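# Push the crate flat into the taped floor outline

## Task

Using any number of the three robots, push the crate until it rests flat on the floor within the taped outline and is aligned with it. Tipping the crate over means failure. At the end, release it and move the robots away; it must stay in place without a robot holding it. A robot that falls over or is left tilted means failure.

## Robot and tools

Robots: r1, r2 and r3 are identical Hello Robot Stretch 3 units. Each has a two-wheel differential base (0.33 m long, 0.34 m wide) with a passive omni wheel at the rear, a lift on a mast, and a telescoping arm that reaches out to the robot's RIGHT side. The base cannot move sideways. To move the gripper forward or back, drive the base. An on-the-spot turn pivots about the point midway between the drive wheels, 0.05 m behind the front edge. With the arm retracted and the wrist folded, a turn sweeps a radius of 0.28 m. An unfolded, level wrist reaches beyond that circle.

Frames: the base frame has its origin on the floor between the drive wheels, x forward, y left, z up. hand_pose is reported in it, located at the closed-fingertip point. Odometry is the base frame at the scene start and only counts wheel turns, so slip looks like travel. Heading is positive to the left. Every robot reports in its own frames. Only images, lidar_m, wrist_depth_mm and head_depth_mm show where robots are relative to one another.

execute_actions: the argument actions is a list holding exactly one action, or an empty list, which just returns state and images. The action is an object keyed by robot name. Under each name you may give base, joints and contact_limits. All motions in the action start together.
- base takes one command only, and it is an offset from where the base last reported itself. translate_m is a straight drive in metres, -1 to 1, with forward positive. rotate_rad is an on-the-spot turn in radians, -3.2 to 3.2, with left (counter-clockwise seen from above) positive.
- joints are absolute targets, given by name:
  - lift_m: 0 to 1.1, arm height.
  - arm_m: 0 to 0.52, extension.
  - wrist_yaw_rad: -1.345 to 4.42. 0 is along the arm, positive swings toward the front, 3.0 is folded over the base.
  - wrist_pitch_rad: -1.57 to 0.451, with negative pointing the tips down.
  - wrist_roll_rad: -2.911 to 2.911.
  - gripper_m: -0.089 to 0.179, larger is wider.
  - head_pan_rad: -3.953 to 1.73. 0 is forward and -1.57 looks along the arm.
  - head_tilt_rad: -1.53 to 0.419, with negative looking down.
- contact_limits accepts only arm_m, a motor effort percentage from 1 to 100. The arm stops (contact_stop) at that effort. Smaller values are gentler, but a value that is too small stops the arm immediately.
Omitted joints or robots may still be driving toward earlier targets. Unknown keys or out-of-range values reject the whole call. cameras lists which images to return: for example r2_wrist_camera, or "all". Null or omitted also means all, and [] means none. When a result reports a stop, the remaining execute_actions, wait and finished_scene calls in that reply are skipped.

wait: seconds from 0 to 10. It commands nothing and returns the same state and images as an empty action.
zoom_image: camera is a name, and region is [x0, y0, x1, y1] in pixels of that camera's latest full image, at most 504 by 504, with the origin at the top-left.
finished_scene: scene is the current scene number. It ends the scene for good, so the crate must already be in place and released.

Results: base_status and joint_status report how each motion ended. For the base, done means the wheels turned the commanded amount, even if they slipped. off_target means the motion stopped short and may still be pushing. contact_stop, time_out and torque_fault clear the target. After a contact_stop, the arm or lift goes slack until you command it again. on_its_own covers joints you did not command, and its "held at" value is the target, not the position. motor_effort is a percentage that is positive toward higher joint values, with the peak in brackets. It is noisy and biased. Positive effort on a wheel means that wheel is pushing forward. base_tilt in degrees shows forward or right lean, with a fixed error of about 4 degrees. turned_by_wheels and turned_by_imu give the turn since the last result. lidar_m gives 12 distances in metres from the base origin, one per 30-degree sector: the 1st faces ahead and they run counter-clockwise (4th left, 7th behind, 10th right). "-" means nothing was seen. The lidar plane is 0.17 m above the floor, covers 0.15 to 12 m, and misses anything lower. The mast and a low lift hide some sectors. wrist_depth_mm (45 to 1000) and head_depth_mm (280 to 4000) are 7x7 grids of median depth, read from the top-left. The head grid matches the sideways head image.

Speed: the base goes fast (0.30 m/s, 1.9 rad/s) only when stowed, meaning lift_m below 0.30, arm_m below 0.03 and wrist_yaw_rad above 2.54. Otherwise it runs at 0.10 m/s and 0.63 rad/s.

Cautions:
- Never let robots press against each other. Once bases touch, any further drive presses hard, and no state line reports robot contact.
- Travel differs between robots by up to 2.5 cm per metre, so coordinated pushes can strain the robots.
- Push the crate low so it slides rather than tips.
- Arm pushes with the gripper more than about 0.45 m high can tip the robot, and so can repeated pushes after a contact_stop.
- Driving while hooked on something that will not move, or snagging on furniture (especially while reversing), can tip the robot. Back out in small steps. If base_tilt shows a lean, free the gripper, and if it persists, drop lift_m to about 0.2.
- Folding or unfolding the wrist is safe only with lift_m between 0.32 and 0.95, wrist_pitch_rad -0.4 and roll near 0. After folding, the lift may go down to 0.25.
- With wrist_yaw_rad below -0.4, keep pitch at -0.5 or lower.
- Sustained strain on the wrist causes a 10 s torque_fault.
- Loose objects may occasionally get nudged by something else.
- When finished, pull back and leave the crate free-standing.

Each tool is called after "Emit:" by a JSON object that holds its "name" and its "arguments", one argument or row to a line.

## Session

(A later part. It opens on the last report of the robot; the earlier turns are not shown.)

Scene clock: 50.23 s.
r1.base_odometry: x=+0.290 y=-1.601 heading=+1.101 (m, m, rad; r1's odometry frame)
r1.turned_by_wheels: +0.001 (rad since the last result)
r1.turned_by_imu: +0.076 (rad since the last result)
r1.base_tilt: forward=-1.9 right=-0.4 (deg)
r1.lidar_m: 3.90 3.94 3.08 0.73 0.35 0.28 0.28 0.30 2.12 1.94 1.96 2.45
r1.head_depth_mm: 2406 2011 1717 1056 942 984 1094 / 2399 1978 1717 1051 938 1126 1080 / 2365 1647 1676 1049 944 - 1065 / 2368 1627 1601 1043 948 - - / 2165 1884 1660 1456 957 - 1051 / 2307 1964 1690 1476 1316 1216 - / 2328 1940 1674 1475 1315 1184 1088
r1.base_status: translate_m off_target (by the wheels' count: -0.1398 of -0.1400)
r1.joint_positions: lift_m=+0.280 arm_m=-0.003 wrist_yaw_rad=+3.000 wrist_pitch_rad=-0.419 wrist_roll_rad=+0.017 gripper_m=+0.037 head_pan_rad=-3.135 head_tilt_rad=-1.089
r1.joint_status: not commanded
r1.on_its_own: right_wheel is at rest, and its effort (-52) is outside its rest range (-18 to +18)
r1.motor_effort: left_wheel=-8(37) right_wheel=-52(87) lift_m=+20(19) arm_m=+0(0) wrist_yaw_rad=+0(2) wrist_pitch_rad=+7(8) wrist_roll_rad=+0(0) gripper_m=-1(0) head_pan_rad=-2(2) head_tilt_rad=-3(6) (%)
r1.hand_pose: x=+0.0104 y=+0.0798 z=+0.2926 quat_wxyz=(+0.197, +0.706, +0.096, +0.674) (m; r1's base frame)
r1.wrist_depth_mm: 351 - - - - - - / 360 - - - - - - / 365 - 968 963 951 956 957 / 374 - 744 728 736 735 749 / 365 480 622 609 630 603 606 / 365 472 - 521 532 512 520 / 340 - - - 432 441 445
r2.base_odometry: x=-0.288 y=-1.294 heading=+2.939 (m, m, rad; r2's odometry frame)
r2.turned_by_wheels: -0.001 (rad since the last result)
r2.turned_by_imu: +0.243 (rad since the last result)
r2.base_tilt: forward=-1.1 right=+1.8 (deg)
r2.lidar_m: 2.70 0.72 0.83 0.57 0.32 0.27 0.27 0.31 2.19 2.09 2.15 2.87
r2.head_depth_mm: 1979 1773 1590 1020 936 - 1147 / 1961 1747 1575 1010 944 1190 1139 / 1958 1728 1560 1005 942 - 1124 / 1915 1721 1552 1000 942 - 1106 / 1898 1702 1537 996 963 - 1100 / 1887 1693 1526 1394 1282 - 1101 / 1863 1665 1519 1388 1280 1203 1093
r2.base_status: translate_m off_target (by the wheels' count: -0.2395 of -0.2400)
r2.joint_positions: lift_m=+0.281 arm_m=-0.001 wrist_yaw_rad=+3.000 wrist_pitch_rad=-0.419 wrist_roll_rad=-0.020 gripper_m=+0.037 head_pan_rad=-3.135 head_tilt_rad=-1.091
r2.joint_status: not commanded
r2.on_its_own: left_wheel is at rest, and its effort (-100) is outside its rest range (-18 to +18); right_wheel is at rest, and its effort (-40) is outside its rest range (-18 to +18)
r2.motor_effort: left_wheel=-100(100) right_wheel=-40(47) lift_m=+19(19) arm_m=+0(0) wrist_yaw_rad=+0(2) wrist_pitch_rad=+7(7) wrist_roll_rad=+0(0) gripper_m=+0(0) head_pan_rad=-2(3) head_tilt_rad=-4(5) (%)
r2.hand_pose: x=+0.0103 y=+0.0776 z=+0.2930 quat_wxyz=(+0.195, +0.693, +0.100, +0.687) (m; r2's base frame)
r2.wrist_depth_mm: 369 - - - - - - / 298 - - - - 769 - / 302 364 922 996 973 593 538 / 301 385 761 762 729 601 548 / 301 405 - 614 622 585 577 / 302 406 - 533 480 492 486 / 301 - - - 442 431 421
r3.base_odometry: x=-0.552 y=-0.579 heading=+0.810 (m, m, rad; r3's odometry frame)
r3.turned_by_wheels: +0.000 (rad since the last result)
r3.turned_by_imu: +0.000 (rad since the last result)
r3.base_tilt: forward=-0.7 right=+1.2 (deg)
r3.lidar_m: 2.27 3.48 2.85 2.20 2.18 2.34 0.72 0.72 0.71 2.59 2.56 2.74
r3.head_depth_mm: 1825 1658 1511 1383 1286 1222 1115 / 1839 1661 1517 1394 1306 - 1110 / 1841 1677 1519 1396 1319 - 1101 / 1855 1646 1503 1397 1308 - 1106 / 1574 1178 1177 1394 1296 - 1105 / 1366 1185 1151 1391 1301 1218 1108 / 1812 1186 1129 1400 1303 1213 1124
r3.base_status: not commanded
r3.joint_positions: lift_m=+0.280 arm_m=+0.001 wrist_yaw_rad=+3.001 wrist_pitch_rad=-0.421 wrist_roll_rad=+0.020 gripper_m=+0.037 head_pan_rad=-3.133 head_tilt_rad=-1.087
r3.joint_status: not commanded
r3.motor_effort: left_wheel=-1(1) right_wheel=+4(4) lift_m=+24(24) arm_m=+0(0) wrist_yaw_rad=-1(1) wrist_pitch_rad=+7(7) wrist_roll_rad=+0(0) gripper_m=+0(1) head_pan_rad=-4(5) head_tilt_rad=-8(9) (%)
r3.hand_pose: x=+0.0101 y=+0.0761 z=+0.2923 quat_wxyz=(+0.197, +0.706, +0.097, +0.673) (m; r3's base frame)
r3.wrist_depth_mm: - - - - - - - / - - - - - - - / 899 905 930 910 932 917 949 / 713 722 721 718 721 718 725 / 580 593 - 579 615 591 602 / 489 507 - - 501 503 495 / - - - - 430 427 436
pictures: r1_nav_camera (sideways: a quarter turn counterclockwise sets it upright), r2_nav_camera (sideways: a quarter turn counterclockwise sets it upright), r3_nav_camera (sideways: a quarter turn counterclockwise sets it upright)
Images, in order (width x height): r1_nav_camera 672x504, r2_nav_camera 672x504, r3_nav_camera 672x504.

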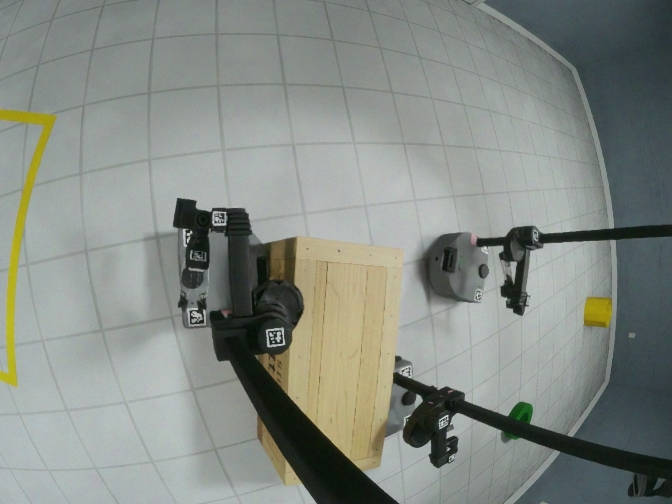

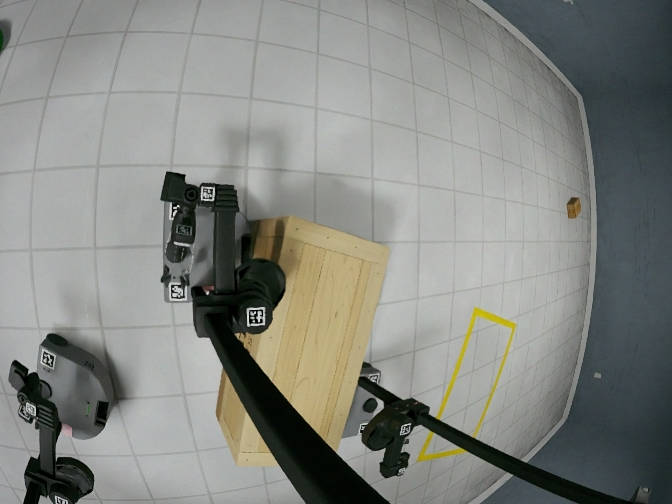

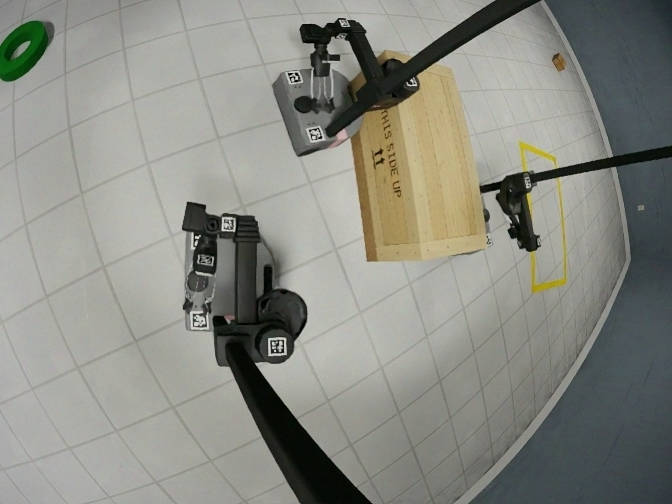

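Emit:
{"name": "execute_actions", "arguments": {
  "actions": [
    {"r1":{"base":{"translate_m":-0.145}},"r2":{"base":{"translate_m":0.04}},"r3":{"base":{"rotate_rad":-1.59}}}
  ],
  "cameras": []
}}

Emit:
{"name": "execute_actions", "arguments": {
  "actions": [
    {"r1":{"base":{"translate_m":0.05}},"r2":{"base":{"rotate_rad":1.55}},"r3":{"base":{"translate_m":0.22}}}
  ],
  "cameras": ["r1_nav_camera"]
}}

Emit:
{"name": "execute_actions", "arguments": {
  "actions": [
    {"r1":{"base":{"rotate_rad":-0.36}},"r2":{"base":{"translate_m":-0.14}},"r3":{"base":{"rotate_rad":1.55}}}
  ],
  "cameras": []
}}

Emit:
{"name": "execute_actions", "arguments": {
  "actions": [
    {"r1":{"base":{"translate_m":1.0}},"r2":{"base":{"rotate_rad":-2.02}}}
  ],
  "cameras": ["r1_nav_camera","r2_nav_camera","r3_nav_camera"]
}}

Scene clock: 62.03 s.
r1.base_odometry: x=+0.224 y=-1.730 heading=+1.101 (m, m, rad; r1's odometry frame)
r1.turned_by_wheels: +0.000 (rad since the last result)
r1.turned_by_imu: +0.070 (rad since the last result)
r1.base_tilt: forward=-1.9 right=-0.4 (deg)
r1.lidar_m: 4.03 4.11 2.99 0.43 0.29 0.27 0.27 0.35 2.07 1.96 2.00 2.60
r1.head_depth_mm: 2387 2022 1717 1337 938 876 1094 / 2367 2003 1706 1050 944 884 1084 / 2199 1832 1639 1053 944 - 1064 / 2269 1635 1571 1048 947 - - / 2337 1981 1645 1480 1258 - 1047 / 2325 1953 1670 1470 1320 1219 - / 2306 1951 1674 1470 1318 1185 1090
r1.base_status: translate_m off_target (by the wheels' count: -0.1447 of -0.1450)
r1.joint_positions: lift_m=+0.280 arm_m=-0.003 wrist_yaw_rad=+3.000 wrist_pitch_rad=-0.419 wrist_roll_rad=+0.017 gripper_m=+0.037 head_pan_rad=-3.135 head_tilt_rad=-1.090
r1.joint_status: not commanded
r1.on_its_own: left_wheel is at rest, and its effort (-31) is outside its rest range (-18 to +18); right_wheel is at rest, and its effort (-48) is outside its rest range (-18 to +18)
r1.motor_effort: left_wheel=-31(42) right_wheel=-48(88) lift_m=+19(19) arm_m=+0(1) wrist_yaw_rad=+0(1) wrist_pitch_rad=+7(7) wrist_roll_rad=+0(0) gripper_m=+0(0) head_pan_rad=-2(2) head_tilt_rad=-4(4) (%)
r1.hand_pose: x=+0.0104 y=+0.0798 z=+0.2926 quat_wxyz=(+0.197, +0.706, +0.096, +0.674) (m; r1's base frame)
r1.wrist_depth_mm: - - 534 - - - - / 274 - 563 - - - - / 290 - 587 935 941 954 945 / 296 - 661 720 734 726 741 / 297 363 621 601 620 602 607 / 302 385 - 523 526 513 503 / 293 - - - 432 442 448
r2.base_odometry: x=-0.327 y=-1.285 heading=+2.939 (m, m, rad; r2's odometry frame)
r2.turned_by_wheels: +0.000 (rad since the last result)
r2.turned_by_imu: -0.001 (rad since the last result)
r2.base_tilt: forward=-1.2 right=+1.9 (deg)
r2.lidar_m: 2.66 0.68 2.76 0.42 0.30 0.28 0.29 0.37 2.18 2.09 2.15 2.87
r2.head_depth_mm: 1958 1767 1592 1023 933 - 1145 / 1948 1747 1588 1012 932 1048 1142 / 1954 1726 1577 1010 940 - 1122 / 1922 1707 1093 995 948 - 1110 / 1899 1705 1549 990 1135 - 1106 / 1889 1692 1527 1395 1292 - 1105 / 1874 1672 1511 1392 1281 1194 1091
r2.base_status: done
r2.joint_positions: lift_m=+0.281 arm_m=-0.001 wrist_yaw_rad=+3.000 wrist_pitch_rad=-0.419 wrist_roll_rad=-0.020 gripper_m=+0.037 head_pan_rad=-3.135 head_tilt_rad=-1.091
r2.joint_status: not commanded
r2.motor_effort: left_wheel=+0(86) right_wheel=+0(35) lift_m=+18(18) arm_m=+0(0) wrist_yaw_rad=+0(0) wrist_pitch_rad=+7(7) wrist_roll_rad=+0(0) gripper_m=-1(1) head_pan_rad=-3(2) head_tilt_rad=-3(4) (%)
r2.hand_pose: x=+0.0103 y=+0.0776 z=+0.2930 quat_wxyz=(+0.195, +0.693, +0.100, +0.687) (m; r2's base frame)
r2.wrist_depth_mm: 369 - 485 - - - - / 266 - 518 - - 823 752 / 273 318 568 981 954 652 596 / 278 338 607 756 732 688 639 / 285 362 - 625 622 593 569 / 290 371 - 527 484 489 484 / 293 - - - 441 427 424
r3.base_odometry: x=-0.552 y=-0.579 heading=-0.780 (m, m, rad; r3's odometry frame)
r3.turned_by_wheels: -1.590 (rad since the last result)
r3.turned_by_imu: -1.560 (rad since the last result)
r3.base_tilt: forward=-0.7 right=+1.3 (deg)
r3.lidar_m: 2.60 2.56 2.72 2.27 3.52 2.86 2.21 2.17 2.34 0.56 0.57 0.67
r3.head_depth_mm: 1842 1654 1513 1386 1279 1220 1115 / 1834 1658 1509 1385 1307 - 1108 / 1858 1655 1523 1401 1318 - 1102 / 1863 1683 1513 1399 1313 - 1106 / 1875 1686 1524 1404 1295 - 1111 / 1872 1678 1533 1406 1301 1220 1105 / 1860 1679 1534 1411 1302 1208 1124
r3.base_status: done
r3.joint_positions: lift_m=+0.280 arm_m=+0.001 wrist_yaw_rad=+3.001 wrist_pitch_rad=-0.421 wrist_roll_rad=+0.020 gripper_m=+0.037 head_pan_rad=-3.134 head_tilt_rad=-1.087
r3.joint_status: not commanded
r3.motor_effort: left_wheel=+2(10) right_wheel=-2(9) lift_m=+24(24) arm_m=+0(0) wrist_yaw_rad=-1(1) wrist_pitch_rad=+7(7) wrist_roll_rad=+0(0) gripper_m=+0(1) head_pan_rad=-4(5) head_tilt_rad=-7(8) (%)
r3.hand_pose: x=+0.0101 y=+0.0760 z=+0.2923 quat_wxyz=(+0.197, +0.706, +0.097, +0.673) (m; r3's base frame)
r3.wrist_depth_mm: - - - - - - - / - - - - - - - / 885 894 941 934 935 932 930 / 705 716 715 709 721 712 729 / 588 585 - 592 620 593 587 / 499 521 - - 497 499 502 / - - - - 426 429 431
pictures: none
No camera images: the call's "cameras" was empty. Leave "cameras" out to get every camera's image.

Scene clock: 64.33 s.
r1.base_odometry: x=+0.247 y=-1.685 heading=+1.101 (m, m, rad; r1's odometry frame)
r1.turned_by_wheels: +0.000 (rad since the last result)
r1.turned_by_imu: +0.001 (rad since the last result)
r1.base_tilt: forward=-1.9 right=-0.4 (deg)
r1.lidar_m: 3.99 4.07 2.99 0.50 0.34 0.31 0.32 2.97 2.07 1.95 2.00 2.60
r1.head_depth_mm: 2377 2012 1720 1059 944 885 1095 / 1326 1310 1639 1050 936 1015 1079 / 2362 1884 1573 1053 947 - 1067 / 2354 1982 1661 1043 955 - - / 2325 1956 1686 1483 1262 - 1045 / 2335 1930 1670 1483 1315 1215 - / 2304 1944 1667 1467 1308 1177 1093
r1.base_status: done
r1.joint_positions: lift_m=+0.280 arm_m=-0.003 wrist_yaw_rad=+3.000 wrist_pitch_rad=-0.419 wrist_roll_rad=+0.017 gripper_m=+0.037 head_pan_rad=-3.135 head_tilt_rad=-1.090
r1.joint_status: not commanded
r1.motor_effort: left_wheel=-1(25) right_wheel=+1(41) lift_m=+20(19) arm_m=+0(0) wrist_yaw_rad=-1(1) wrist_pitch_rad=+7(7) wrist_roll_rad=+0(0) gripper_m=+1(1) head_pan_rad=-2(1) head_tilt_rad=-5(4) (%)
r1.hand_pose: x=+0.0104 y=+0.0798 z=+0.2926 quat_wxyz=(+0.197, +0.706, +0.096, +0.674) (m; r1's base frame)
r1.wrist_depth_mm: 298 - - - - - - / 313 - 646 - - - - / 328 - 669 959 952 937 969 / 338 - 694 746 731 746 750 / 347 420 625 599 618 595 612 / 354 449 - 526 524 518 512 / 341 - - - 432 445 440
r2.base_odometry: x=-0.327 y=-1.286 heading=-1.794 (m, m, rad; r2's odometry frame)
r2.turned_by_wheels: +1.550 (rad since the last result)
r2.turned_by_imu: +1.565 (rad since the last result)
r2.base_tilt: forward=-1.1 right=+1.8 (deg)
r2.lidar_m: 0.44 0.30 0.28 0.28 0.37 2.19 2.09 2.14 2.79 2.66 0.49 2.79
r2.head_depth_mm: 1992 1763 1585 1453 1334 - 807 / 1966 1759 1594 1433 1326 1261 1014 / 1965 1730 1567 1427 1342 - 1126 / 1922 1718 1556 1429 1346 - 1109 / 1893 1698 1535 1415 1318 - 1104 / 1879 1698 1534 1412 1297 - 1102 / 1860 1669 1527 1394 1289 1197 1087
r2.base_status: done
r2.joint_positions: lift_m=+0.281 arm_m=-0.001 wrist_yaw_rad=+3.000 wrist_pitch_rad=-0.419 wrist_roll_rad=-0.020 gripper_m=+0.037 head_pan_rad=-3.135 head_tilt_rad=-1.091
r2.joint_status: not commanded
r2.motor_effort: left_wheel=-3(13) right_wheel=+1(8) lift_m=+18(19) arm_m=+0(0) wrist_yaw_rad=+0(0) wrist_pitch_rad=+7(7) wrist_roll_rad=+0(0) gripper_m=-1(0) head_pan_rad=-2(1) head_tilt_rad=-4(4) (%)
r2.hand_pose: x=+0.0103 y=+0.0776 z=+0.2930 quat_wxyz=(+0.195, +0.693, +0.100, +0.687) (m; r2's base frame)
r2.wrist_depth_mm: - - 342 319 294 267 249 / - - 370 340 310 290 267 / - - 411 380 344 313 287 / 843 805 452 418 379 346 314 / 665 648 - 464 411 381 342 / 551 534 - 511 478 427 380 / 469 - - - 435 428 411
r3.base_odometry: x=-0.395 y=-0.734 heading=-0.780 (m, m, rad; r3's odometry frame)
r3.turned_by_wheels: +0.000 (rad since the last result)
r3.turned_by_imu: +0.001 (rad since the last result)
r3.base_tilt: forward=-0.7 right=+1.2 (deg)
r3.lidar_m: 2.40 2.36 2.51 2.28 3.61 3.12 2.42 2.37 2.55 0.55 0.58 0.49
r3.head_depth_mm: 1840 1663 1515 1393 1286 1222 1116 / 1836 1674 1519 1385 1309 - 1107 / 1855 1664 1518 1398 1321 - 1101 / 1835 1662 1526 1401 1304 - 1106 / 1864 1673 1520 1401 1293 - 1110 / 1871 1685 1528 1411 1303 1224 1107 / 1876 1689 1539 1408 1304 1210 1126
r3.base_status: done
r3.joint_positions: lift_m=+0.280 arm_m=+0.001 wrist_yaw_rad=+3.001 wrist_pitch_rad=-0.421 wrist_roll_rad=+0.020 gripper_m=+0.037 head_pan_rad=-3.134 head_tilt_rad=-1.087
r3.joint_status: not commanded
r3.motor_effort: left_wheel=+2(10) right_wheel=-1(6) lift_m=+24(24) arm_m=+0(0) wrist_yaw_rad=-1(1) wrist_pitch_rad=+7(7) wrist_roll_rad=+0(0) gripper_m=+0(1) head_pan_rad=-4(4) head_tilt_rad=-8(8) (%)
r3.hand_pose: x=+0.0101 y=+0.0761 z=+0.2923 quat_wxyz=(+0.197, +0.706, +0.097, +0.673) (m; r3's base frame)
r3.wrist_depth_mm: - - - - - - - / - - - - - - - / 908 903 930 912 906 957 920 / 709 730 729 727 725 724 730 / 590 587 - 589 619 589 575 / 497 509 - - 498 497 494 / - - - - 429 438 427
pictures: r1_nav_camera (sideways: a quarter turn counterclockwise sets it upright)
Images, in order (width x height): r1_nav_camera 672x504.

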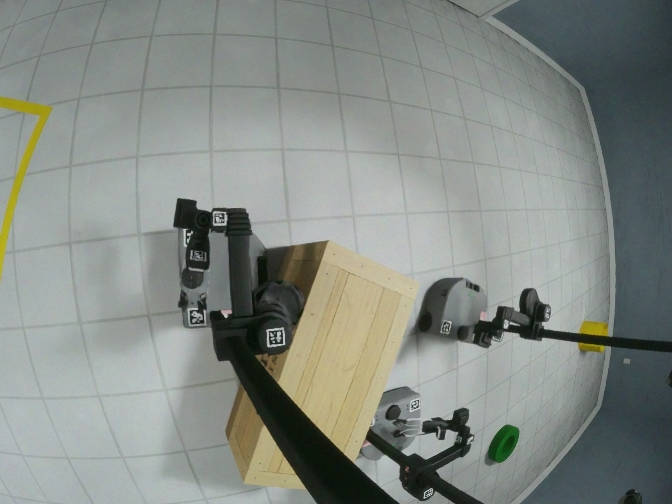

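Scene clock: 66.63 s.
r1.base_odometry: x=+0.247 y=-1.685 heading=+0.741 (m, m, rad; r1's odometry frame)
r1.turned_by_wheels: -0.360 (rad since the last result)
r1.turned_by_imu: -0.360 (rad since the last result)
r1.base_tilt: forward=-1.8 right=-0.4 (deg)
r1.lidar_m: 3.07 3.97 3.68 2.87 0.42 0.32 0.32 0.33 2.53 1.99 1.96 2.09
r1.head_depth_mm: 2326 1860 1444 1053 956 1224 1098 / 2307 1990 1645 1053 963 1212 1079 / 2344 1966 1705 1051 950 - 1064 / 2367 1600 1563 1044 953 - - / 2363 1440 1530 1037 976 - 1045 / 2190 1860 1676 1094 989 1216 - / 2286 1935 1672 1479 1313 1190 1092
r1.base_status: done
r1.joint_positions: lift_m=+0.280 arm_m=-0.003 wrist_yaw_rad=+3.000 wrist_pitch_rad=-0.419 wrist_roll_rad=+0.017 gripper_m=+0.037 head_pan_rad=-3.135 head_tilt_rad=-1.090
r1.joint_status: not commanded
r1.motor_effort: left_wheel=+2(7) right_wheel=-3(8) lift_m=+19(20) arm_m=+0(0) wrist_yaw_rad=+1(0) wrist_pitch_rad=+8(7) wrist_roll_rad=+0(0) gripper_m=+0(0) head_pan_rad=-1(2) head_tilt_rad=-3(4) (%)
r1.hand_pose: x=+0.0104 y=+0.0798 z=+0.2926 quat_wxyz=(+0.197, +0.706, +0.096, +0.674) (m; r1's base frame)
r1.wrist_depth_mm: 439 - - - - - - / 446 - - - - - - / 453 - 963 943 973 948 968 / 461 - 742 737 746 741 729 / 445 555 624 604 629 605 612 / 440 506 - 523 517 514 514 / 404 - - - 429 440 442
r2.base_odometry: x=-0.296 y=-1.149 heading=-1.794 (m, m, rad; r2's odometry frame)
r2.turned_by_wheels: +0.000 (rad since the last result)
r2.turned_by_imu: +0.000 (rad since the last result)
r2.base_tilt: forward=-1.0 right=+1.9 (deg)
r2.lidar_m: 0.53 0.36 0.34 0.34 2.95 2.05 1.95 1.99 2.61 2.65 0.59 0.59
r2.head_depth_mm: 1959 1770 1591 1453 1332 - 940 / 1952 1743 1576 1440 1328 1256 1138 / 1915 1728 1566 1429 1347 - 1129 / 1924 1725 1550 1422 1340 - 1110 / 1903 1691 1553 1412 1321 - 1103 / 1880 1689 1525 1407 1295 - 1095 / 1875 1671 1514 1387 1280 1197 1088
r2.base_status: done
r2.joint_positions: lift_m=+0.281 arm_m=-0.001 wrist_yaw_rad=+3.000 wrist_pitch_rad=-0.419 wrist_roll_rad=-0.020 gripper_m=+0.037 head_pan_rad=-3.135 head_tilt_rad=-1.091
r2.joint_status: not commanded
r2.motor_effort: left_wheel=-3(15) right_wheel=+2(5) lift_m=+19(18) arm_m=+0(0) wrist_yaw_rad=+0(0) wrist_pitch_rad=+7(7) wrist_roll_rad=+0(0) gripper_m=+0(0) head_pan_rad=-2(2) head_tilt_rad=-4(4) (%)
r2.hand_pose: x=+0.0103 y=+0.0776 z=+0.2930 quat_wxyz=(+0.195, +0.693, +0.100, +0.687) (m; r2's base frame)
r2.wrist_depth_mm: - - - 371 342 316 293 / - - - 404 370 342 316 / - - - 449 409 370 342 / 826 816 789 502 452 407 375 / 664 642 - 563 488 452 406 / 553 539 - 526 488 478 447 / 468 - - - 436 428 422
r3.base_odometry: x=-0.395 y=-0.734 heading=+0.770 (m, m, rad; r3's odometry frame)
r3.turned_by_wheels: +1.550 (rad since the last result)
r3.turned_by_imu: +1.520 (rad since the last result)
r3.base_tilt: forward=-0.7 right=+1.2 (deg)
r3.lidar_m: 2.28 3.57 3.22 2.43 2.40 2.52 0.55 0.58 0.58 2.41 2.36 2.48
r3.head_depth_mm: 1836 1661 1512 1390 1287 1212 1117 / 1850 1665 1515 1391 1306 - 1110 / 1788 1175 1085 1357 1321 - 1101 / 1344 1179 1071 1281 1310 - 1106 / 1128 1180 1075 1311 1289 - 1109 / 1801 1185 1080 1336 1296 1213 1101 / 1875 1187 1098 1363 1302 1208 1129
r3.base_status: done
r3.joint_positions: lift_m=+0.280 arm_m=+0.001 wrist_yaw_rad=+3.001 wrist_pitch_rad=-0.421 wrist_roll_rad=+0.020 gripper_m=+0.037 head_pan_rad=-3.134 head_tilt_rad=-1.087
r3.joint_status: not commanded
r3.motor_effort: left_wheel=-2(7) right_wheel=+4(16) lift_m=+24(24) arm_m=+0(0) wrist_yaw_rad=-1(1) wrist_pitch_rad=+7(7) wrist_roll_rad=+0(0) gripper_m=+0(0) head_pan_rad=-4(4) head_tilt_rad=-9(8) (%)
r3.hand_pose: x=+0.0101 y=+0.0760 z=+0.2923 quat_wxyz=(+0.197, +0.706, +0.097, +0.673) (m; r3's base frame)
r3.wrist_depth_mm: - - - - - - - / - - - - - - - / 911 941 952 941 942 920 921 / 716 730 712 716 714 719 725 / 588 579 - 587 608 591 585 / 495 508 - - 499 492 501 / - - - - 426 433 433
pictures: none
No camera images: the call's "cameras" was empty. Leave "cameras" out to get every camera's image.

Scene clock: 71.73 s.
r1.base_odometry: x=+0.985 y=-1.010 heading=+0.741 (m, m, rad; r1's odometry frame)
r1.turned_by_wheels: +0.000 (rad since the last result)
r1.turned_by_imu: +0.003 (rad since the last result)
r1.base_tilt: forward=-1.9 right=-0.3 (deg)
r1.lidar_m: 2.42 3.05 3.30 3.30 3.27 1.35 1.32 4.45 2.01 1.56 1.54 1.64
r1.head_depth_mm: 2288 1515 1713 1504 1341 1246 1092 / 1627 1494 1666 1509 1331 1226 1082 / 2382 1499 1697 1482 1337 - 1063 / 2043 1507 1684 1488 1340 - - / 2032 1527 1684 1479 1327 - 1043 / 2302 1952 1689 1481 1325 1218 - / 2322 1934 1671 1456 1307 1179 1092
r1.base_status: done
r1.joint_positions: lift_m=+0.280 arm_m=-0.003 wrist_yaw_rad=+3.000 wrist_pitch_rad=-0.419 wrist_roll_rad=+0.017 gripper_m=+0.037 head_pan_rad=-3.135 head_tilt_rad=-1.090
r1.joint_status: not commanded
r1.motor_effort: left_wheel=+1(8) right_wheel=-2(6) lift_m=+20(20) arm_m=+0(0) wrist_yaw_rad=+0(1) wrist_pitch_rad=+7(7) wrist_roll_rad=+0(0) gripper_m=+1(0) head_pan_rad=-1(1) head_tilt_rad=-5(5) (%)
r1.hand_pose: x=+0.0104 y=+0.0798 z=+0.2926 quat_wxyz=(+0.197, +0.706, +0.096, +0.674) (m; r1's base frame)
r1.wrist_depth_mm: - - - - - - - / - - - - - - - / 924 - 947 950 951 940 967 / 730 - 750 738 749 734 742 / 599 597 620 605 626 605 614 / 507 504 - 525 521 512 514 / 454 - - - 430 451 441
r2.base_odometry: x=-0.296 y=-1.149 heading=+2.469 (m, m, rad; r2's odometry frame)
r2.turned_by_wheels: -2.020 (rad since the last result)
r2.turned_by_imu: -2.044 (rad since the last result)
r2.base_tilt: forward=-1.2 right=+1.8 (deg)
r2.lidar_m: 2.83 2.65 0.59 0.71 0.48 0.35 0.34 0.35 2.71 2.01 1.95 2.03
r2.head_depth_mm: 1964 1762 1119 1019 1188 - 1111 / 1858 1735 1110 1014 1200 1259 1133 / 1869 1727 1094 1007 1063 - 1118 / 1934 1721 1097 999 1017 - 1105 / 1894 1711 1089 994 1132 - 1108 / 1886 1687 1506 1012 1265 - 1102 / 1854 1675 1516 1383 1284 1195 1086
r2.base_status: done
r2.joint_positions: lift_m=+0.281 arm_m=+0.000 wrist_yaw_rad=+3.000 wrist_pitch_rad=-0.419 wrist_roll_rad=-0.020 gripper_m=+0.037 head_pan_rad=-3.135 head_tilt_rad=-1.091
r2.joint_status: not commanded
r2.motor_effort: left_wheel=+3(15) right_wheel=-2(4) lift_m=+18(18) arm_m=-1(0) wrist_yaw_rad=+0(0) wrist_pitch_rad=+7(7) wrist_roll_rad=+0(0) gripper_m=-1(0) head_pan_rad=-2(2) head_tilt_rad=-4(4) (%)
r2.hand_pose: x=+0.0103 y=+0.0776 z=+0.2930 quat_wxyz=(+0.195, +0.693, +0.100, +0.687) (m; r2's base frame)
r2.wrist_depth_mm: 514 - - - - - - / 475 - - - - - - / 463 634 - 614 595 943 885 / 454 647 790 584 594 708 689 / 438 625 - 613 616 587 574 / 429 537 - 532 483 491 480 / 411 - - - 437 423 419
r3.base_odometry: x=-0.395 y=-0.734 heading=+0.770 (m, m, rad; r3's odometry frame)
r3.turned_by_wheels: +0.000 (rad since the last result)
r3.turned_by_imu: +0.000 (rad since the last result)
r3.base_tilt: forward=-0.7 right=+1.2 (deg)
r3.lidar_m: 2.29 3.58 3.20 2.43 2.40 2.53 0.55 0.58 0.50 2.42 2.36 2.49
r3.head_depth_mm: 1847 1660 1512 1395 1281 1215 1113 / 1840 1664 1517 1389 1307 - 1109 / 1855 1168 1082 1345 1312 - 1097 / 1852 1180 1074 1281 1312 - 1101 / 1869 1177 1076 1307 1298 - 1106 / 1878 1189 1083 1332 1302 1212 1106 / 1862 1193 1092 1295 1201 1205 1129
r3.base_status: not commanded
r3.joint_positions: lift_m=+0.280 arm_m=+0.001 wrist_yaw_rad=+3.001 wrist_pitch_rad=-0.421 wrist_roll_rad=+0.020 gripper_m=+0.037 head_pan_rad=-3.134 head_tilt_rad=-1.087
r3.joint_status: not commanded
r3.motor_effort: left_wheel=-2(2) right_wheel=+4(4) lift_m=+24(24) arm_m=+0(0) wrist_yaw_rad=-1(1) wrist_pitch_rad=+7(7) wrist_roll_rad=+0(0) gripper_m=-1(1) head_pan_rad=-4(4) head_tilt_rad=-9(8) (%)
r3.hand_pose: x=+0.0101 y=+0.0760 z=+0.2923 quat_wxyz=(+0.197, +0.706, +0.097, +0.673) (m; r3's base frame)
r3.wrist_depth_mm: - - - - - - - / - - - - - - - / 909 921 928 929 903 931 942 / 714 726 714 725 738 720 729 / 589 587 - 583 607 580 589 / 498 512 - - 501 492 509 / - - - - 436 435 437
pictures: r1_nav_camera (sideways: a quarter turn counterclockwise sets it upright), r2_nav_camera (sideways: a quarter turn counterclockwise sets it upright), r3_nav_camera (sideways: a quarter turn counterclockwise sets it upright)
Images, in order (width x height): r1_nav_camera 672x504, r2_nav_camera 672x504, r3_nav_camera 672x504.

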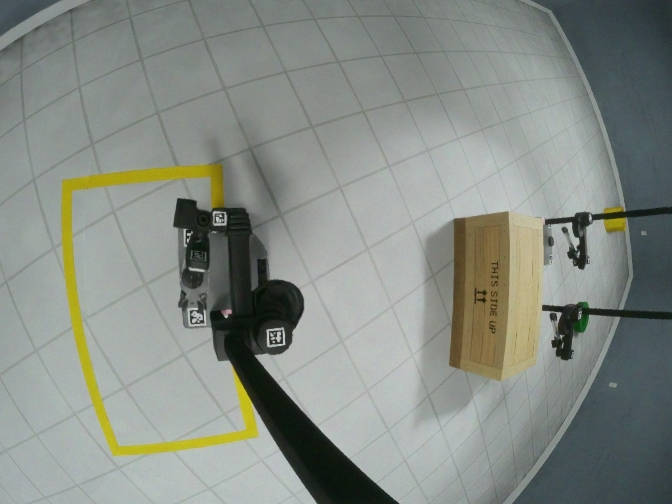

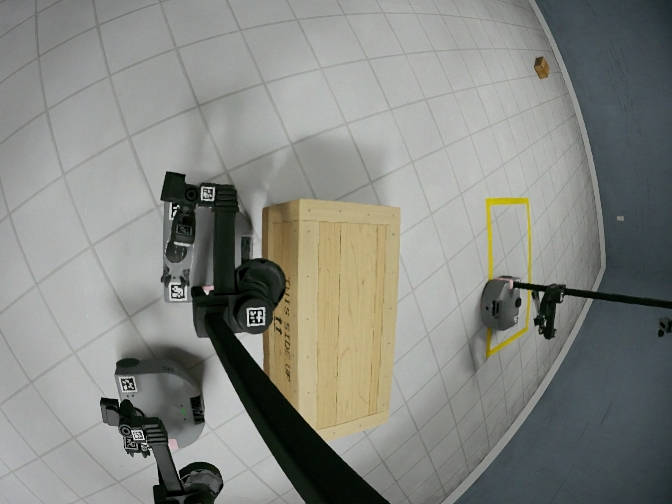

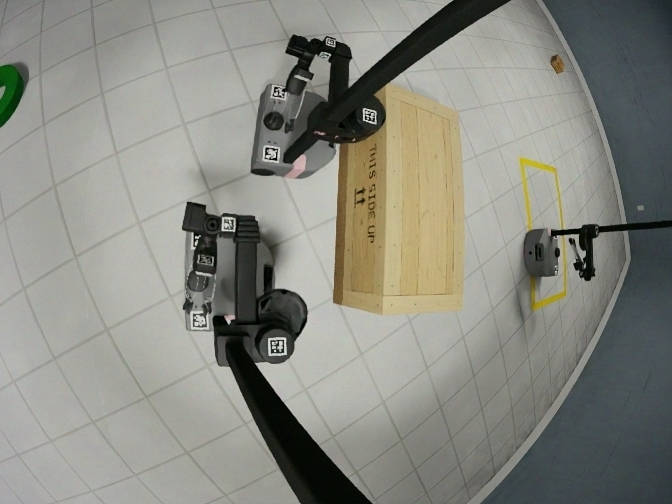

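Emit:
{"name": "execute_actions", "arguments": {
  "actions": [],
  "cameras": ["r1_nav_camera","r2_nav_camera","r3_nav_camera"]
}}

Scene clock: 79.73 s.
r1.base_odometry: x=+0.985 y=-1.010 heading=+0.741 (m, m, rad; r1's odometry frame)
r1.turned_by_wheels: +0.000 (rad since the last result)
r1.turned_by_imu: +0.001 (rad since the last result)
r1.base_tilt: forward=-1.9 right=-0.3 (deg)
r1.lidar_m: 2.42 3.06 3.26 3.32 3.27 1.35 1.32 4.48 2.00 1.56 1.54 1.64
r1.head_depth_mm: 2268 1508 1713 1503 1332 1244 1096 / 1609 1497 1663 1492 1345 1224 1078 / 2368 1503 1684 1500 1341 - 1063 / 2052 1504 1706 1489 1345 - - / 2047 1504 1702 1482 1325 - 1046 / 2326 1957 1692 1493 1317 1217 - / 2307 1925 1679 1468 1312 1186 1092
r1.base_status: done
r1.joint_positions: lift_m=+0.280 arm_m=-0.003 wrist_yaw_rad=+3.000 wrist_pitch_rad=-0.419 wrist_roll_rad=+0.017 gripper_m=+0.037 head_pan_rad=-3.135 head_tilt_rad=-1.090
r1.joint_status: not commanded
r1.motor_effort: left_wheel=+2(8) right_wheel=-2(6) lift_m=+20(20) arm_m=+0(0) wrist_yaw_rad=-1(1) wrist_pitch_rad=+7(7) wrist_roll_rad=+0(0) gripper_m=+1(0) head_pan_rad=-2(1) head_tilt_rad=-4(5) (%)
r1.hand_pose: x=+0.0104 y=+0.0798 z=+0.2926 quat_wxyz=(+0.197, +0.706, +0.096, +0.674) (m; r1's base frame)
r1.wrist_depth_mm: - - - - - - - / - - - - - - - / 965 - 949 922 944 965 957 / 732 - 752 741 732 736 719 / 596 601 630 594 623 597 617 / 507 503 - 527 535 509 518 / 450 - - - 436 448 440
r2.base_odometry: x=-0.296 y=-1.149 heading=+2.469 (m, m, rad; r2's odometry frame)
r2.turned_by_wheels: +0.000 (rad since the last result)
r2.turned_by_imu: -0.001 (rad since the last result)
r2.base_tilt: forward=-1.1 right=+1.8 (deg)
r2.lidar_m: 2.82 2.64 0.59 0.71 0.48 0.35 0.34 0.35 2.71 2.01 1.94 2.03
r2.head_depth_mm: 1970 1757 1118 1025 1181 - 1112 / 1875 1741 1110 1010 1189 1258 1141 / 1874 1739 1104 1007 1066 - 1121 / 1916 1703 1092 995 1028 - 1108 / 1897 1706 1086 995 1131 - 1106 / 1881 1686 1507 1008 1259 - 1098 / 1865 1679 1520 1389 1284 1199 1084
r2.base_status: done
r2.joint_positions: lift_m=+0.281 arm_m=+0.000 wrist_yaw_rad=+3.000 wrist_pitch_rad=-0.419 wrist_roll_rad=-0.020 gripper_m=+0.037 head_pan_rad=-3.135 head_tilt_rad=-1.091
r2.joint_status: not commanded
r2.motor_effort: left_wheel=+2(15) right_wheel=-2(4) lift_m=+19(18) arm_m=-1(0) wrist_yaw_rad=-1(0) wrist_pitch_rad=+7(7) wrist_roll_rad=+0(0) gripper_m=+0(0) head_pan_rad=-3(2) head_tilt_rad=-3(4) (%)
r2.hand_pose: x=+0.0103 y=+0.0776 z=+0.2930 quat_wxyz=(+0.195, +0.693, +0.100, +0.687) (m; r2's base frame)
r2.wrist_depth_mm: 506 - - - - - - / 475 - - - - - - / 465 617 - 607 598 918 892 / 454 647 800 584 589 716 693 / 440 617 - 611 615 582 575 / 432 532 - 533 480 500 482 / 409 - - - 435 426 419
r3.base_odometry: x=-0.395 y=-0.734 heading=+0.770 (m, m, rad; r3's odometry frame)
r3.turned_by_wheels: +0.000 (rad since the last result)
r3.turned_by_imu: +0.000 (rad since the last result)
r3.base_tilt: forward=-0.8 right=+1.3 (deg)
r3.lidar_m: 2.27 3.57 3.18 2.43 2.38 2.52 0.55 0.58 0.50 2.41 2.36 2.49
r3.head_depth_mm: 1846 1652 1511 1396 1285 1216 1115 / 1839 1660 1525 1384 1310 - 1106 / 1848 1175 1083 1360 1324 - 1102 / 1857 1176 1074 1285 1309 - 1102 / 1873 1177 1078 1309 1284 - 1107 / 1870 1184 1080 1336 1299 1216 1108 / 1870 1183 1094 1290 1195 1209 1133
r3.base_status: not commanded
r3.joint_positions: lift_m=+0.280 arm_m=+0.001 wrist_yaw_rad=+3.001 wrist_pitch_rad=-0.421 wrist_roll_rad=+0.020 gripper_m=+0.037 head_pan_rad=-3.134 head_tilt_rad=-1.087
r3.joint_status: not commanded
r3.motor_effort: left_wheel=-2(2) right_wheel=+4(4) lift_m=+24(24) arm_m=-1(0) wrist_yaw_rad=-1(1) wrist_pitch_rad=+7(7) wrist_roll_rad=+1(0) gripper_m=+0(1) head_pan_rad=-4(4) head_tilt_rad=-7(8) (%)
r3.hand_pose: x=+0.0101 y=+0.0760 z=+0.2923 quat_wxyz=(+0.197, +0.706, +0.097, +0.673) (m; r3's base frame)
r3.wrist_depth_mm: - - - - - - - / - - - - - - - / 916 904 938 916 916 949 955 / 701 714 713 730 738 710 712 / 585 575 - 589 606 594 585 / 499 505 - - 496 506 501 / - - - - 432 435 439
pictures: r1_nav_camera (sideways: a quarter turn counterclockwise sets it upright), r2_nav_camera (sideways: a quarter turn counterclockwise sets it upright), r3_nav_camera (sideways: a quarter turn counterclockwise sets it upright)
Images, in order (width x height): r1_nav_camera 672x504, r2_nav_camera 672x504, r3_nav_camera 672x504.

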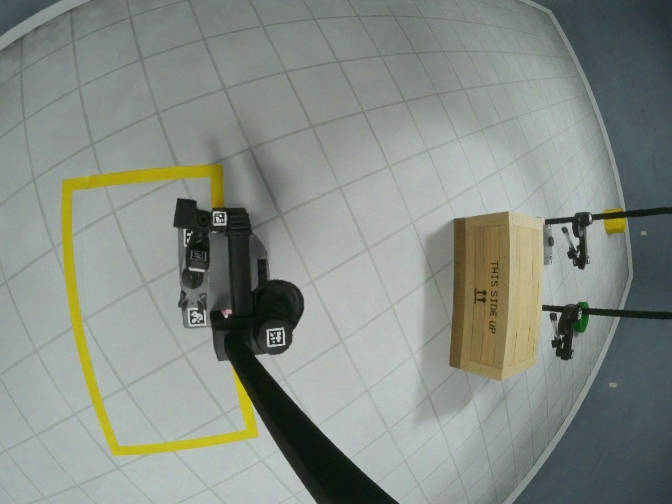

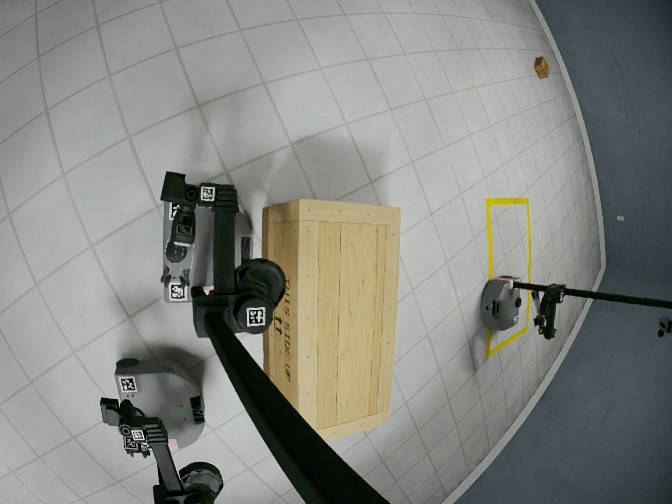

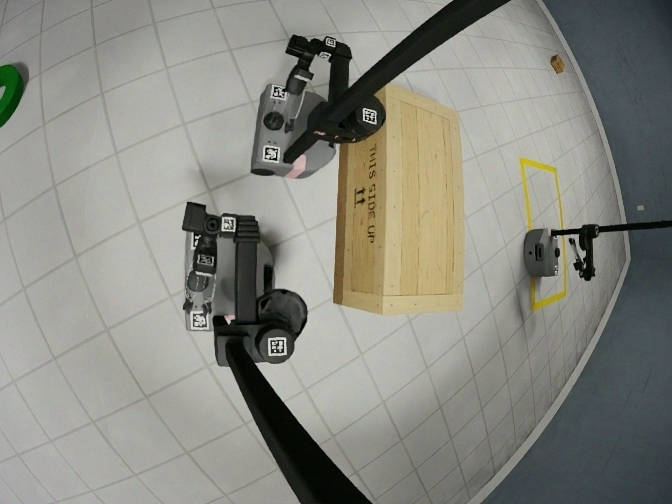

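Emit:
{"name": "execute_actions", "arguments": {
  "actions": [
    {"r1":{"base":{"translate_m":1.0}},"r2":{"base":{"translate_m":-0.055}},"r3":{"base":{"translate_m":-0.265}}}
  ],
  "cameras": ["r3_nav_camera"]
}}

Emit:
{"name": "execute_actions", "arguments": {
  "actions": [
    {"r1":{"base":{"translate_m":0.15}},"r2":{"base":{"translate_m":-0.6}},"r3":{"base":{"translate_m":-0.6}}}
  ],
  "cameras": ["r1_nav_camera","r2_nav_camera","r3_nav_camera"]
}}

Scene clock: 87.27 s.
r1.base_odometry: x=+1.723 y=-0.335 heading=+0.741 (m, m, rad; r1's odometry frame)
r1.turned_by_wheels: +0.000 (rad since the last result)
r1.turned_by_imu: +0.004 (rad since the last result)
r1.base_tilt: forward=-2.0 right=-0.4 (deg)
r1.lidar_m: 1.77 2.15 2.30 3.42 3.69 3.92 2.32 3.24 1.46 1.14 1.12 1.20
r1.head_depth_mm: 2415 2005 1717 1508 1339 1239 1096 / 2181 1986 1724 1500 1327 1231 1087 / 2144 1986 1705 1498 1333 - 1062 / 2187 1975 1695 1490 1350 - - / 2222 1964 1686 1488 1318 - 1043 / 2303 1941 1680 1479 1325 1210 - / 2303 1948 1666 1465 1309 1185 1093
r1.base_status: done
r1.joint_positions: lift_m=+0.280 arm_m=-0.003 wrist_yaw_rad=+3.000 wrist_pitch_rad=-0.419 wrist_roll_rad=+0.017 gripper_m=+0.037 head_pan_rad=-3.135 head_tilt_rad=-1.090
r1.joint_status: not commanded
r1.motor_effort: left_wheel=+2(9) right_wheel=-2(7) lift_m=+19(19) arm_m=+1(1) wrist_yaw_rad=+0(0) wrist_pitch_rad=+7(7) wrist_roll_rad=+0(0) gripper_m=+0(0) head_pan_rad=-1(1) head_tilt_rad=-4(4) (%)
r1.hand_pose: x=+0.0104 y=+0.0798 z=+0.2926 quat_wxyz=(+0.197, +0.706, +0.096, +0.674) (m; r1's base frame)
r1.wrist_depth_mm: - - - - - - - / - - - - - - - / 931 - 943 940 949 962 978 / 734 - 744 729 721 746 736 / 602 597 622 606 626 610 613 / 509 499 - 538 526 510 521 / 447 - - - 432 440 444
r2.base_odometry: x=-0.253 y=-1.183 heading=+2.469 (m, m, rad; r2's odometry frame)
r2.turned_by_wheels: +0.000 (rad since the last result)
r2.turned_by_imu: -0.001 (rad since the last result)
r2.base_tilt: forward=-1.1 right=+1.9 (deg)
r2.lidar_m: 2.87 2.69 3.82 0.54 0.41 0.30 0.28 0.29 2.73 2.03 1.97 2.06
r2.head_depth_mm: 1984 1756 1591 1023 974 - 1117 / 1971 1737 1578 1015 978 1251 1143 / 1919 1719 1571 1005 951 - 1122 / 1911 1721 1551 998 943 - 1104 / 1888 1709 1082 993 947 - 1108 / 1871 1689 1526 1010 1184 - 1097 / 1866 1677 1508 1385 1278 1201 1085
r2.base_status: done
r2.joint_positions: lift_m=+0.281 arm_m=+0.000 wrist_yaw_rad=+3.000 wrist_pitch_rad=-0.419 wrist_roll_rad=-0.020 gripper_m=+0.037 head_pan_rad=-3.135 head_tilt_rad=-1.091
r2.joint_status: not commanded
r2.motor_effort: left_wheel=+2(13) right_wheel=-1(7) lift_m=+18(18) arm_m=-1(1) wrist_yaw_rad=+0(1) wrist_pitch_rad=+6(7) wrist_roll_rad=+0(0) gripper_m=+0(0) head_pan_rad=-3(2) head_tilt_rad=-4(4) (%)
r2.hand_pose: x=+0.0103 y=+0.0776 z=+0.2930 quat_wxyz=(+0.195, +0.693, +0.100, +0.687) (m; r2's base frame)
r2.wrist_depth_mm: 452 - - - - - - / 399 - - - - - - / 385 521 639 674 953 913 894 / 376 530 540 568 747 716 691 / 364 553 - 605 610 576 574 / 363 508 - 532 486 499 485 / 355 - - - 433 420 419
r3.base_odometry: x=-0.586 y=-0.918 heading=+0.770 (m, m, rad; r3's odometry frame)
r3.turned_by_wheels: +0.000 (rad since the last result)
r3.turned_by_imu: -0.002 (rad since the last result)
r3.base_tilt: forward=-0.7 right=+1.3 (deg)
r3.lidar_m: 2.54 3.81 3.03 2.29 2.29 0.30 0.29 0.30 0.42 0.43 2.48 2.61
r3.head_depth_mm: 1837 1668 1508 1388 1286 1218 1123 / 1823 1668 1502 1395 1305 - 1108 / 1860 1667 1069 993 935 - 1098 / 1848 1675 1069 989 969 - 1108 / 1847 1679 1072 988 1100 - 1105 / 1872 1677 1077 993 1145 1221 1111 / 1872 1683 1074 997 1177 1181 1129
r3.base_status: done
r3.joint_positions: lift_m=+0.280 arm_m=+0.001 wrist_yaw_rad=+3.001 wrist_pitch_rad=-0.421 wrist_roll_rad=+0.020 gripper_m=+0.037 head_pan_rad=-3.134 head_tilt_rad=-1.087
r3.joint_status: not commanded
r3.motor_effort: left_wheel=-1(10) right_wheel=+4(10) lift_m=+24(23) arm_m=-1(0) wrist_yaw_rad=-1(1) wrist_pitch_rad=+7(7) wrist_roll_rad=+0(0) gripper_m=-1(1) head_pan_rad=-4(4) head_tilt_rad=-8(8) (%)
r3.hand_pose: x=+0.0101 y=+0.0760 z=+0.2923 quat_wxyz=(+0.197, +0.706, +0.097, +0.673) (m; r3's base frame)
r3.wrist_depth_mm: - - - - - - - / - - - - - - - / 929 894 901 912 931 895 939 / 707 713 704 717 712 714 725 / 587 585 - 595 608 579 580 / 493 514 - - 497 503 494 / - - - - 435 430 434
pictures: r3_nav_camera (sideways: a quarter turn counterclockwise sets it upright)
Images, in order (width x height): r3_nav_camera 672x504.

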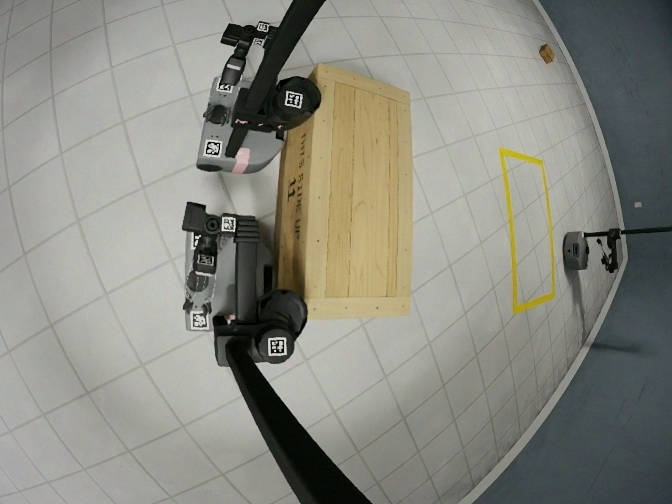

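Scene clock: 92.03 s.
r1.base_odometry: x=+1.833 y=-0.234 heading=+0.741 (m, m, rad; r1's odometry frame)
r1.turned_by_wheels: +0.000 (rad since the last result)
r1.turned_by_imu: +0.002 (rad since the last result)
r1.base_tilt: forward=-1.9 right=-0.4 (deg)
r1.lidar_m: 1.67 2.01 2.16 3.20 3.73 2.24 1.91 3.05 1.37 1.08 1.06 1.14
r1.head_depth_mm: 2201 1996 1729 1501 1345 1244 1099 / 2038 1999 1716 1489 1342 1234 1078 / 1923 1979 1699 1510 1342 - 1062 / 1879 1968 1685 1491 1341 - - / 2214 1959 1707 1473 1316 - 1048 / 2336 1918 1683 1482 1314 1208 - / 2283 1937 1667 1466 1311 1185 1090
r1.base_status: done
r1.joint_positions: lift_m=+0.280 arm_m=-0.003 wrist_yaw_rad=+3.000 wrist_pitch_rad=-0.419 wrist_roll_rad=+0.017 gripper_m=+0.037 head_pan_rad=-3.135 head_tilt_rad=-1.090
r1.joint_status: not commanded
r1.motor_effort: left_wheel=+2(8) right_wheel=-2(8) lift_m=+19(20) arm_m=+0(0) wrist_yaw_rad=+0(2) wrist_pitch_rad=+7(7) wrist_roll_rad=+0(0) gripper_m=+0(0) head_pan_rad=-1(1) head_tilt_rad=-3(4) (%)
r1.hand_pose: x=+0.0104 y=+0.0798 z=+0.2926 quat_wxyz=(+0.197, +0.706, +0.096, +0.674) (m; r1's base frame)
r1.wrist_depth_mm: - - - - - - - / - - - - - - - / 937 - 951 958 965 936 979 / 718 - 727 756 727 724 740 / 603 597 620 601 627 607 611 / 508 506 - 531 520 515 518 / 448 - - - 436 441 451
r2.base_odometry: x=+0.215 y=-1.557 heading=+2.468 (m, m, rad; r2's odometry frame)
r2.turned_by_wheels: -0.001 (rad since the last result)
r2.turned_by_imu: +0.222 (rad since the last result)
r2.base_tilt: forward=-1.2 right=+1.7 (deg)
r2.lidar_m: 2.98 4.33 2.98 0.52 0.52 0.32 0.27 0.27 2.55 2.17 2.18 2.49
r2.head_depth_mm: 1963 1758 1121 1023 1157 - 1153 / 1963 1763 1108 1011 1263 1242 1148 / 1945 1746 1101 1006 1009 - 1126 / 1916 1735 1092 995 949 - 1106 / 1899 1711 1542 991 943 - 1101 / 1885 1683 1541 986 943 - 1095 / 1860 1677 1530 1379 1283 1197 1084
r2.base_status: translate_m off_target (by the wheels' count: -0.5995 of -0.6000)
r2.joint_positions: lift_m=+0.281 arm_m=+0.000 wrist_yaw_rad=+3.001 wrist_pitch_rad=-0.418 wrist_roll_rad=-0.020 gripper_m=+0.037 head_pan_rad=-3.135 head_tilt_rad=-1.091
r2.joint_status: not commanded
r2.on_its_own: left_wheel is at rest, and its effort (-100) is outside its rest range (-18 to +18); right_wheel is at rest, and its effort (-34) is outside its rest range (-18 to +18)
r2.motor_effort: left_wheel=-100(100) right_wheel=-34(43) lift_m=+19(19) arm_m=-1(1) wrist_yaw_rad=-1(1) wrist_pitch_rad=+7(7) wrist_roll_rad=+0(0) gripper_m=+0(0) head_pan_rad=-2(2) head_tilt_rad=-3(3) (%)
r2.hand_pose: x=+0.0103 y=+0.0777 z=+0.2931 quat_wxyz=(+0.195, +0.693, +0.100, +0.687) (m; r2's base frame)
r2.wrist_depth_mm: - - - - - - - / - - - - - - - / 586 669 729 - 972 927 898 / 515 506 713 777 740 723 704 / 489 540 - 614 605 589 575 / 447 541 - 534 488 493 485 / 415 - - - 432 426 417
r3.base_odometry: x=-1.016 y=-1.336 heading=+0.769 (m, m, rad; r3's odometry frame)
r3.turned_by_wheels: -0.001 (rad since the last result)
r3.turned_by_imu: +0.084 (rad since the last result)
r3.base_tilt: forward=-0.7 right=+1.2 (deg)
r3.lidar_m: 3.11 4.32 2.50 2.03 2.02 2.18 0.27 0.27 0.30 0.40 0.39 2.98
r3.head_depth_mm: 1832 1659 1501 1394 1288 1218 1116 / 1840 1658 1510 1391 1319 - 1107 / 1846 1660 1511 1398 1006 - 1100 / 1857 1683 1521 986 939 - 1106 / 1858 1665 1515 988 941 - 1114 / 1853 1691 1529 989 929 1200 1105 / 1860 1686 1531 992 918 1190 1105
r3.base_status: translate_m off_target (by the wheels' count: -0.5998 of -0.6000)
r3.joint_positions: lift_m=+0.280 arm_m=+0.001 wrist_yaw_rad=+3.000 wrist_pitch_rad=-0.419 wrist_roll_rad=+0.020 gripper_m=+0.037 head_pan_rad=-3.137 head_tilt_rad=-1.090
r3.joint_status: not commanded
r3.on_its_own: left_wheel is at rest, and its effort (-34) is outside its rest range (-18 to +18)
r3.motor_effort: left_wheel=-34(67) right_wheel=-12(90) lift_m=+26(26) arm_m=+0(1) wrist_yaw_rad=+0(2) wrist_pitch_rad=+7(7) wrist_roll_rad=+0(0) gripper_m=-1(0) head_pan_rad=-2(4) head_tilt_rad=-6(8) (%)
r3.hand_pose: x=+0.0104 y=+0.0762 z=+0.2925 quat_wxyz=(+0.197, +0.707, +0.096, +0.673) (m; r3's base frame)
r3.wrist_depth_mm: - - - - - - - / - - - - - - - / 919 928 932 951 929 923 923 / 718 716 723 711 712 736 733 / 577 589 - 587 622 589 585 / 500 504 - - 499 496 499 / - - - - 429 432 431
pictures: r1_nav_camera (sideways: a quarter turn counterclockwise sets it upright), r2_nav_camera (sideways: a quarter turn counterclockwise sets it upright), r3_nav_camera (sideways: a quarter turn counterclockwise sets it upright)
Images, in order (width x height): r1_nav_camera 672x504, r2_nav_camera 672x504, r3_nav_camera 672x504.

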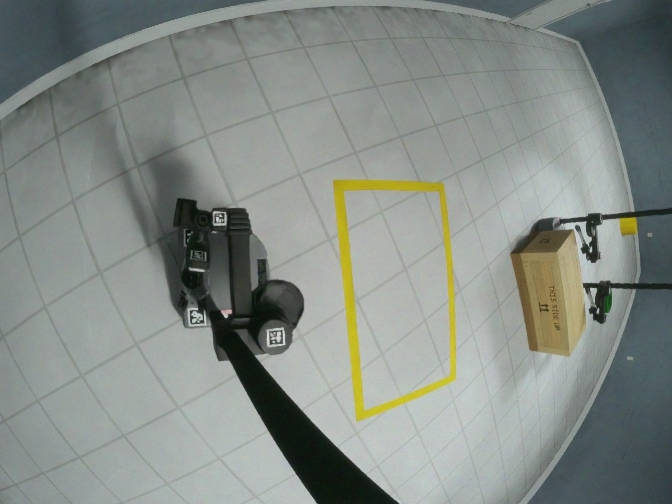

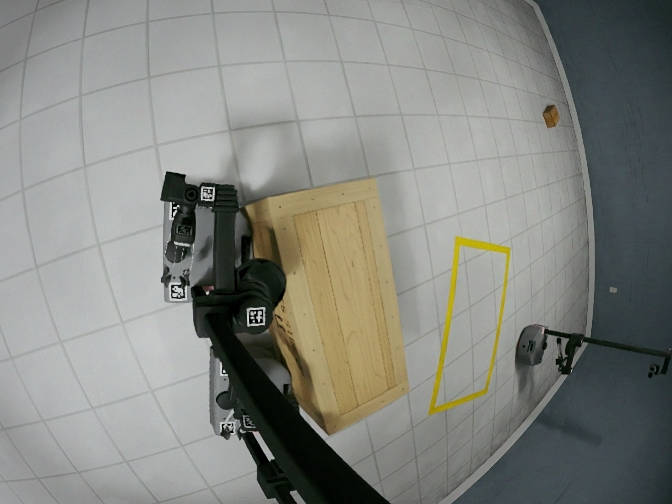

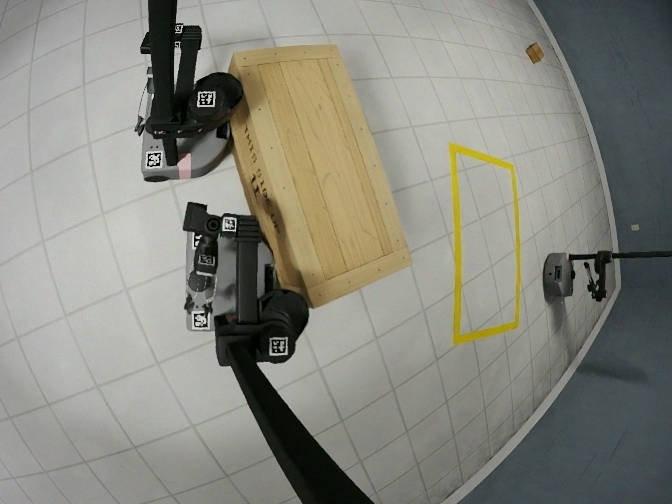

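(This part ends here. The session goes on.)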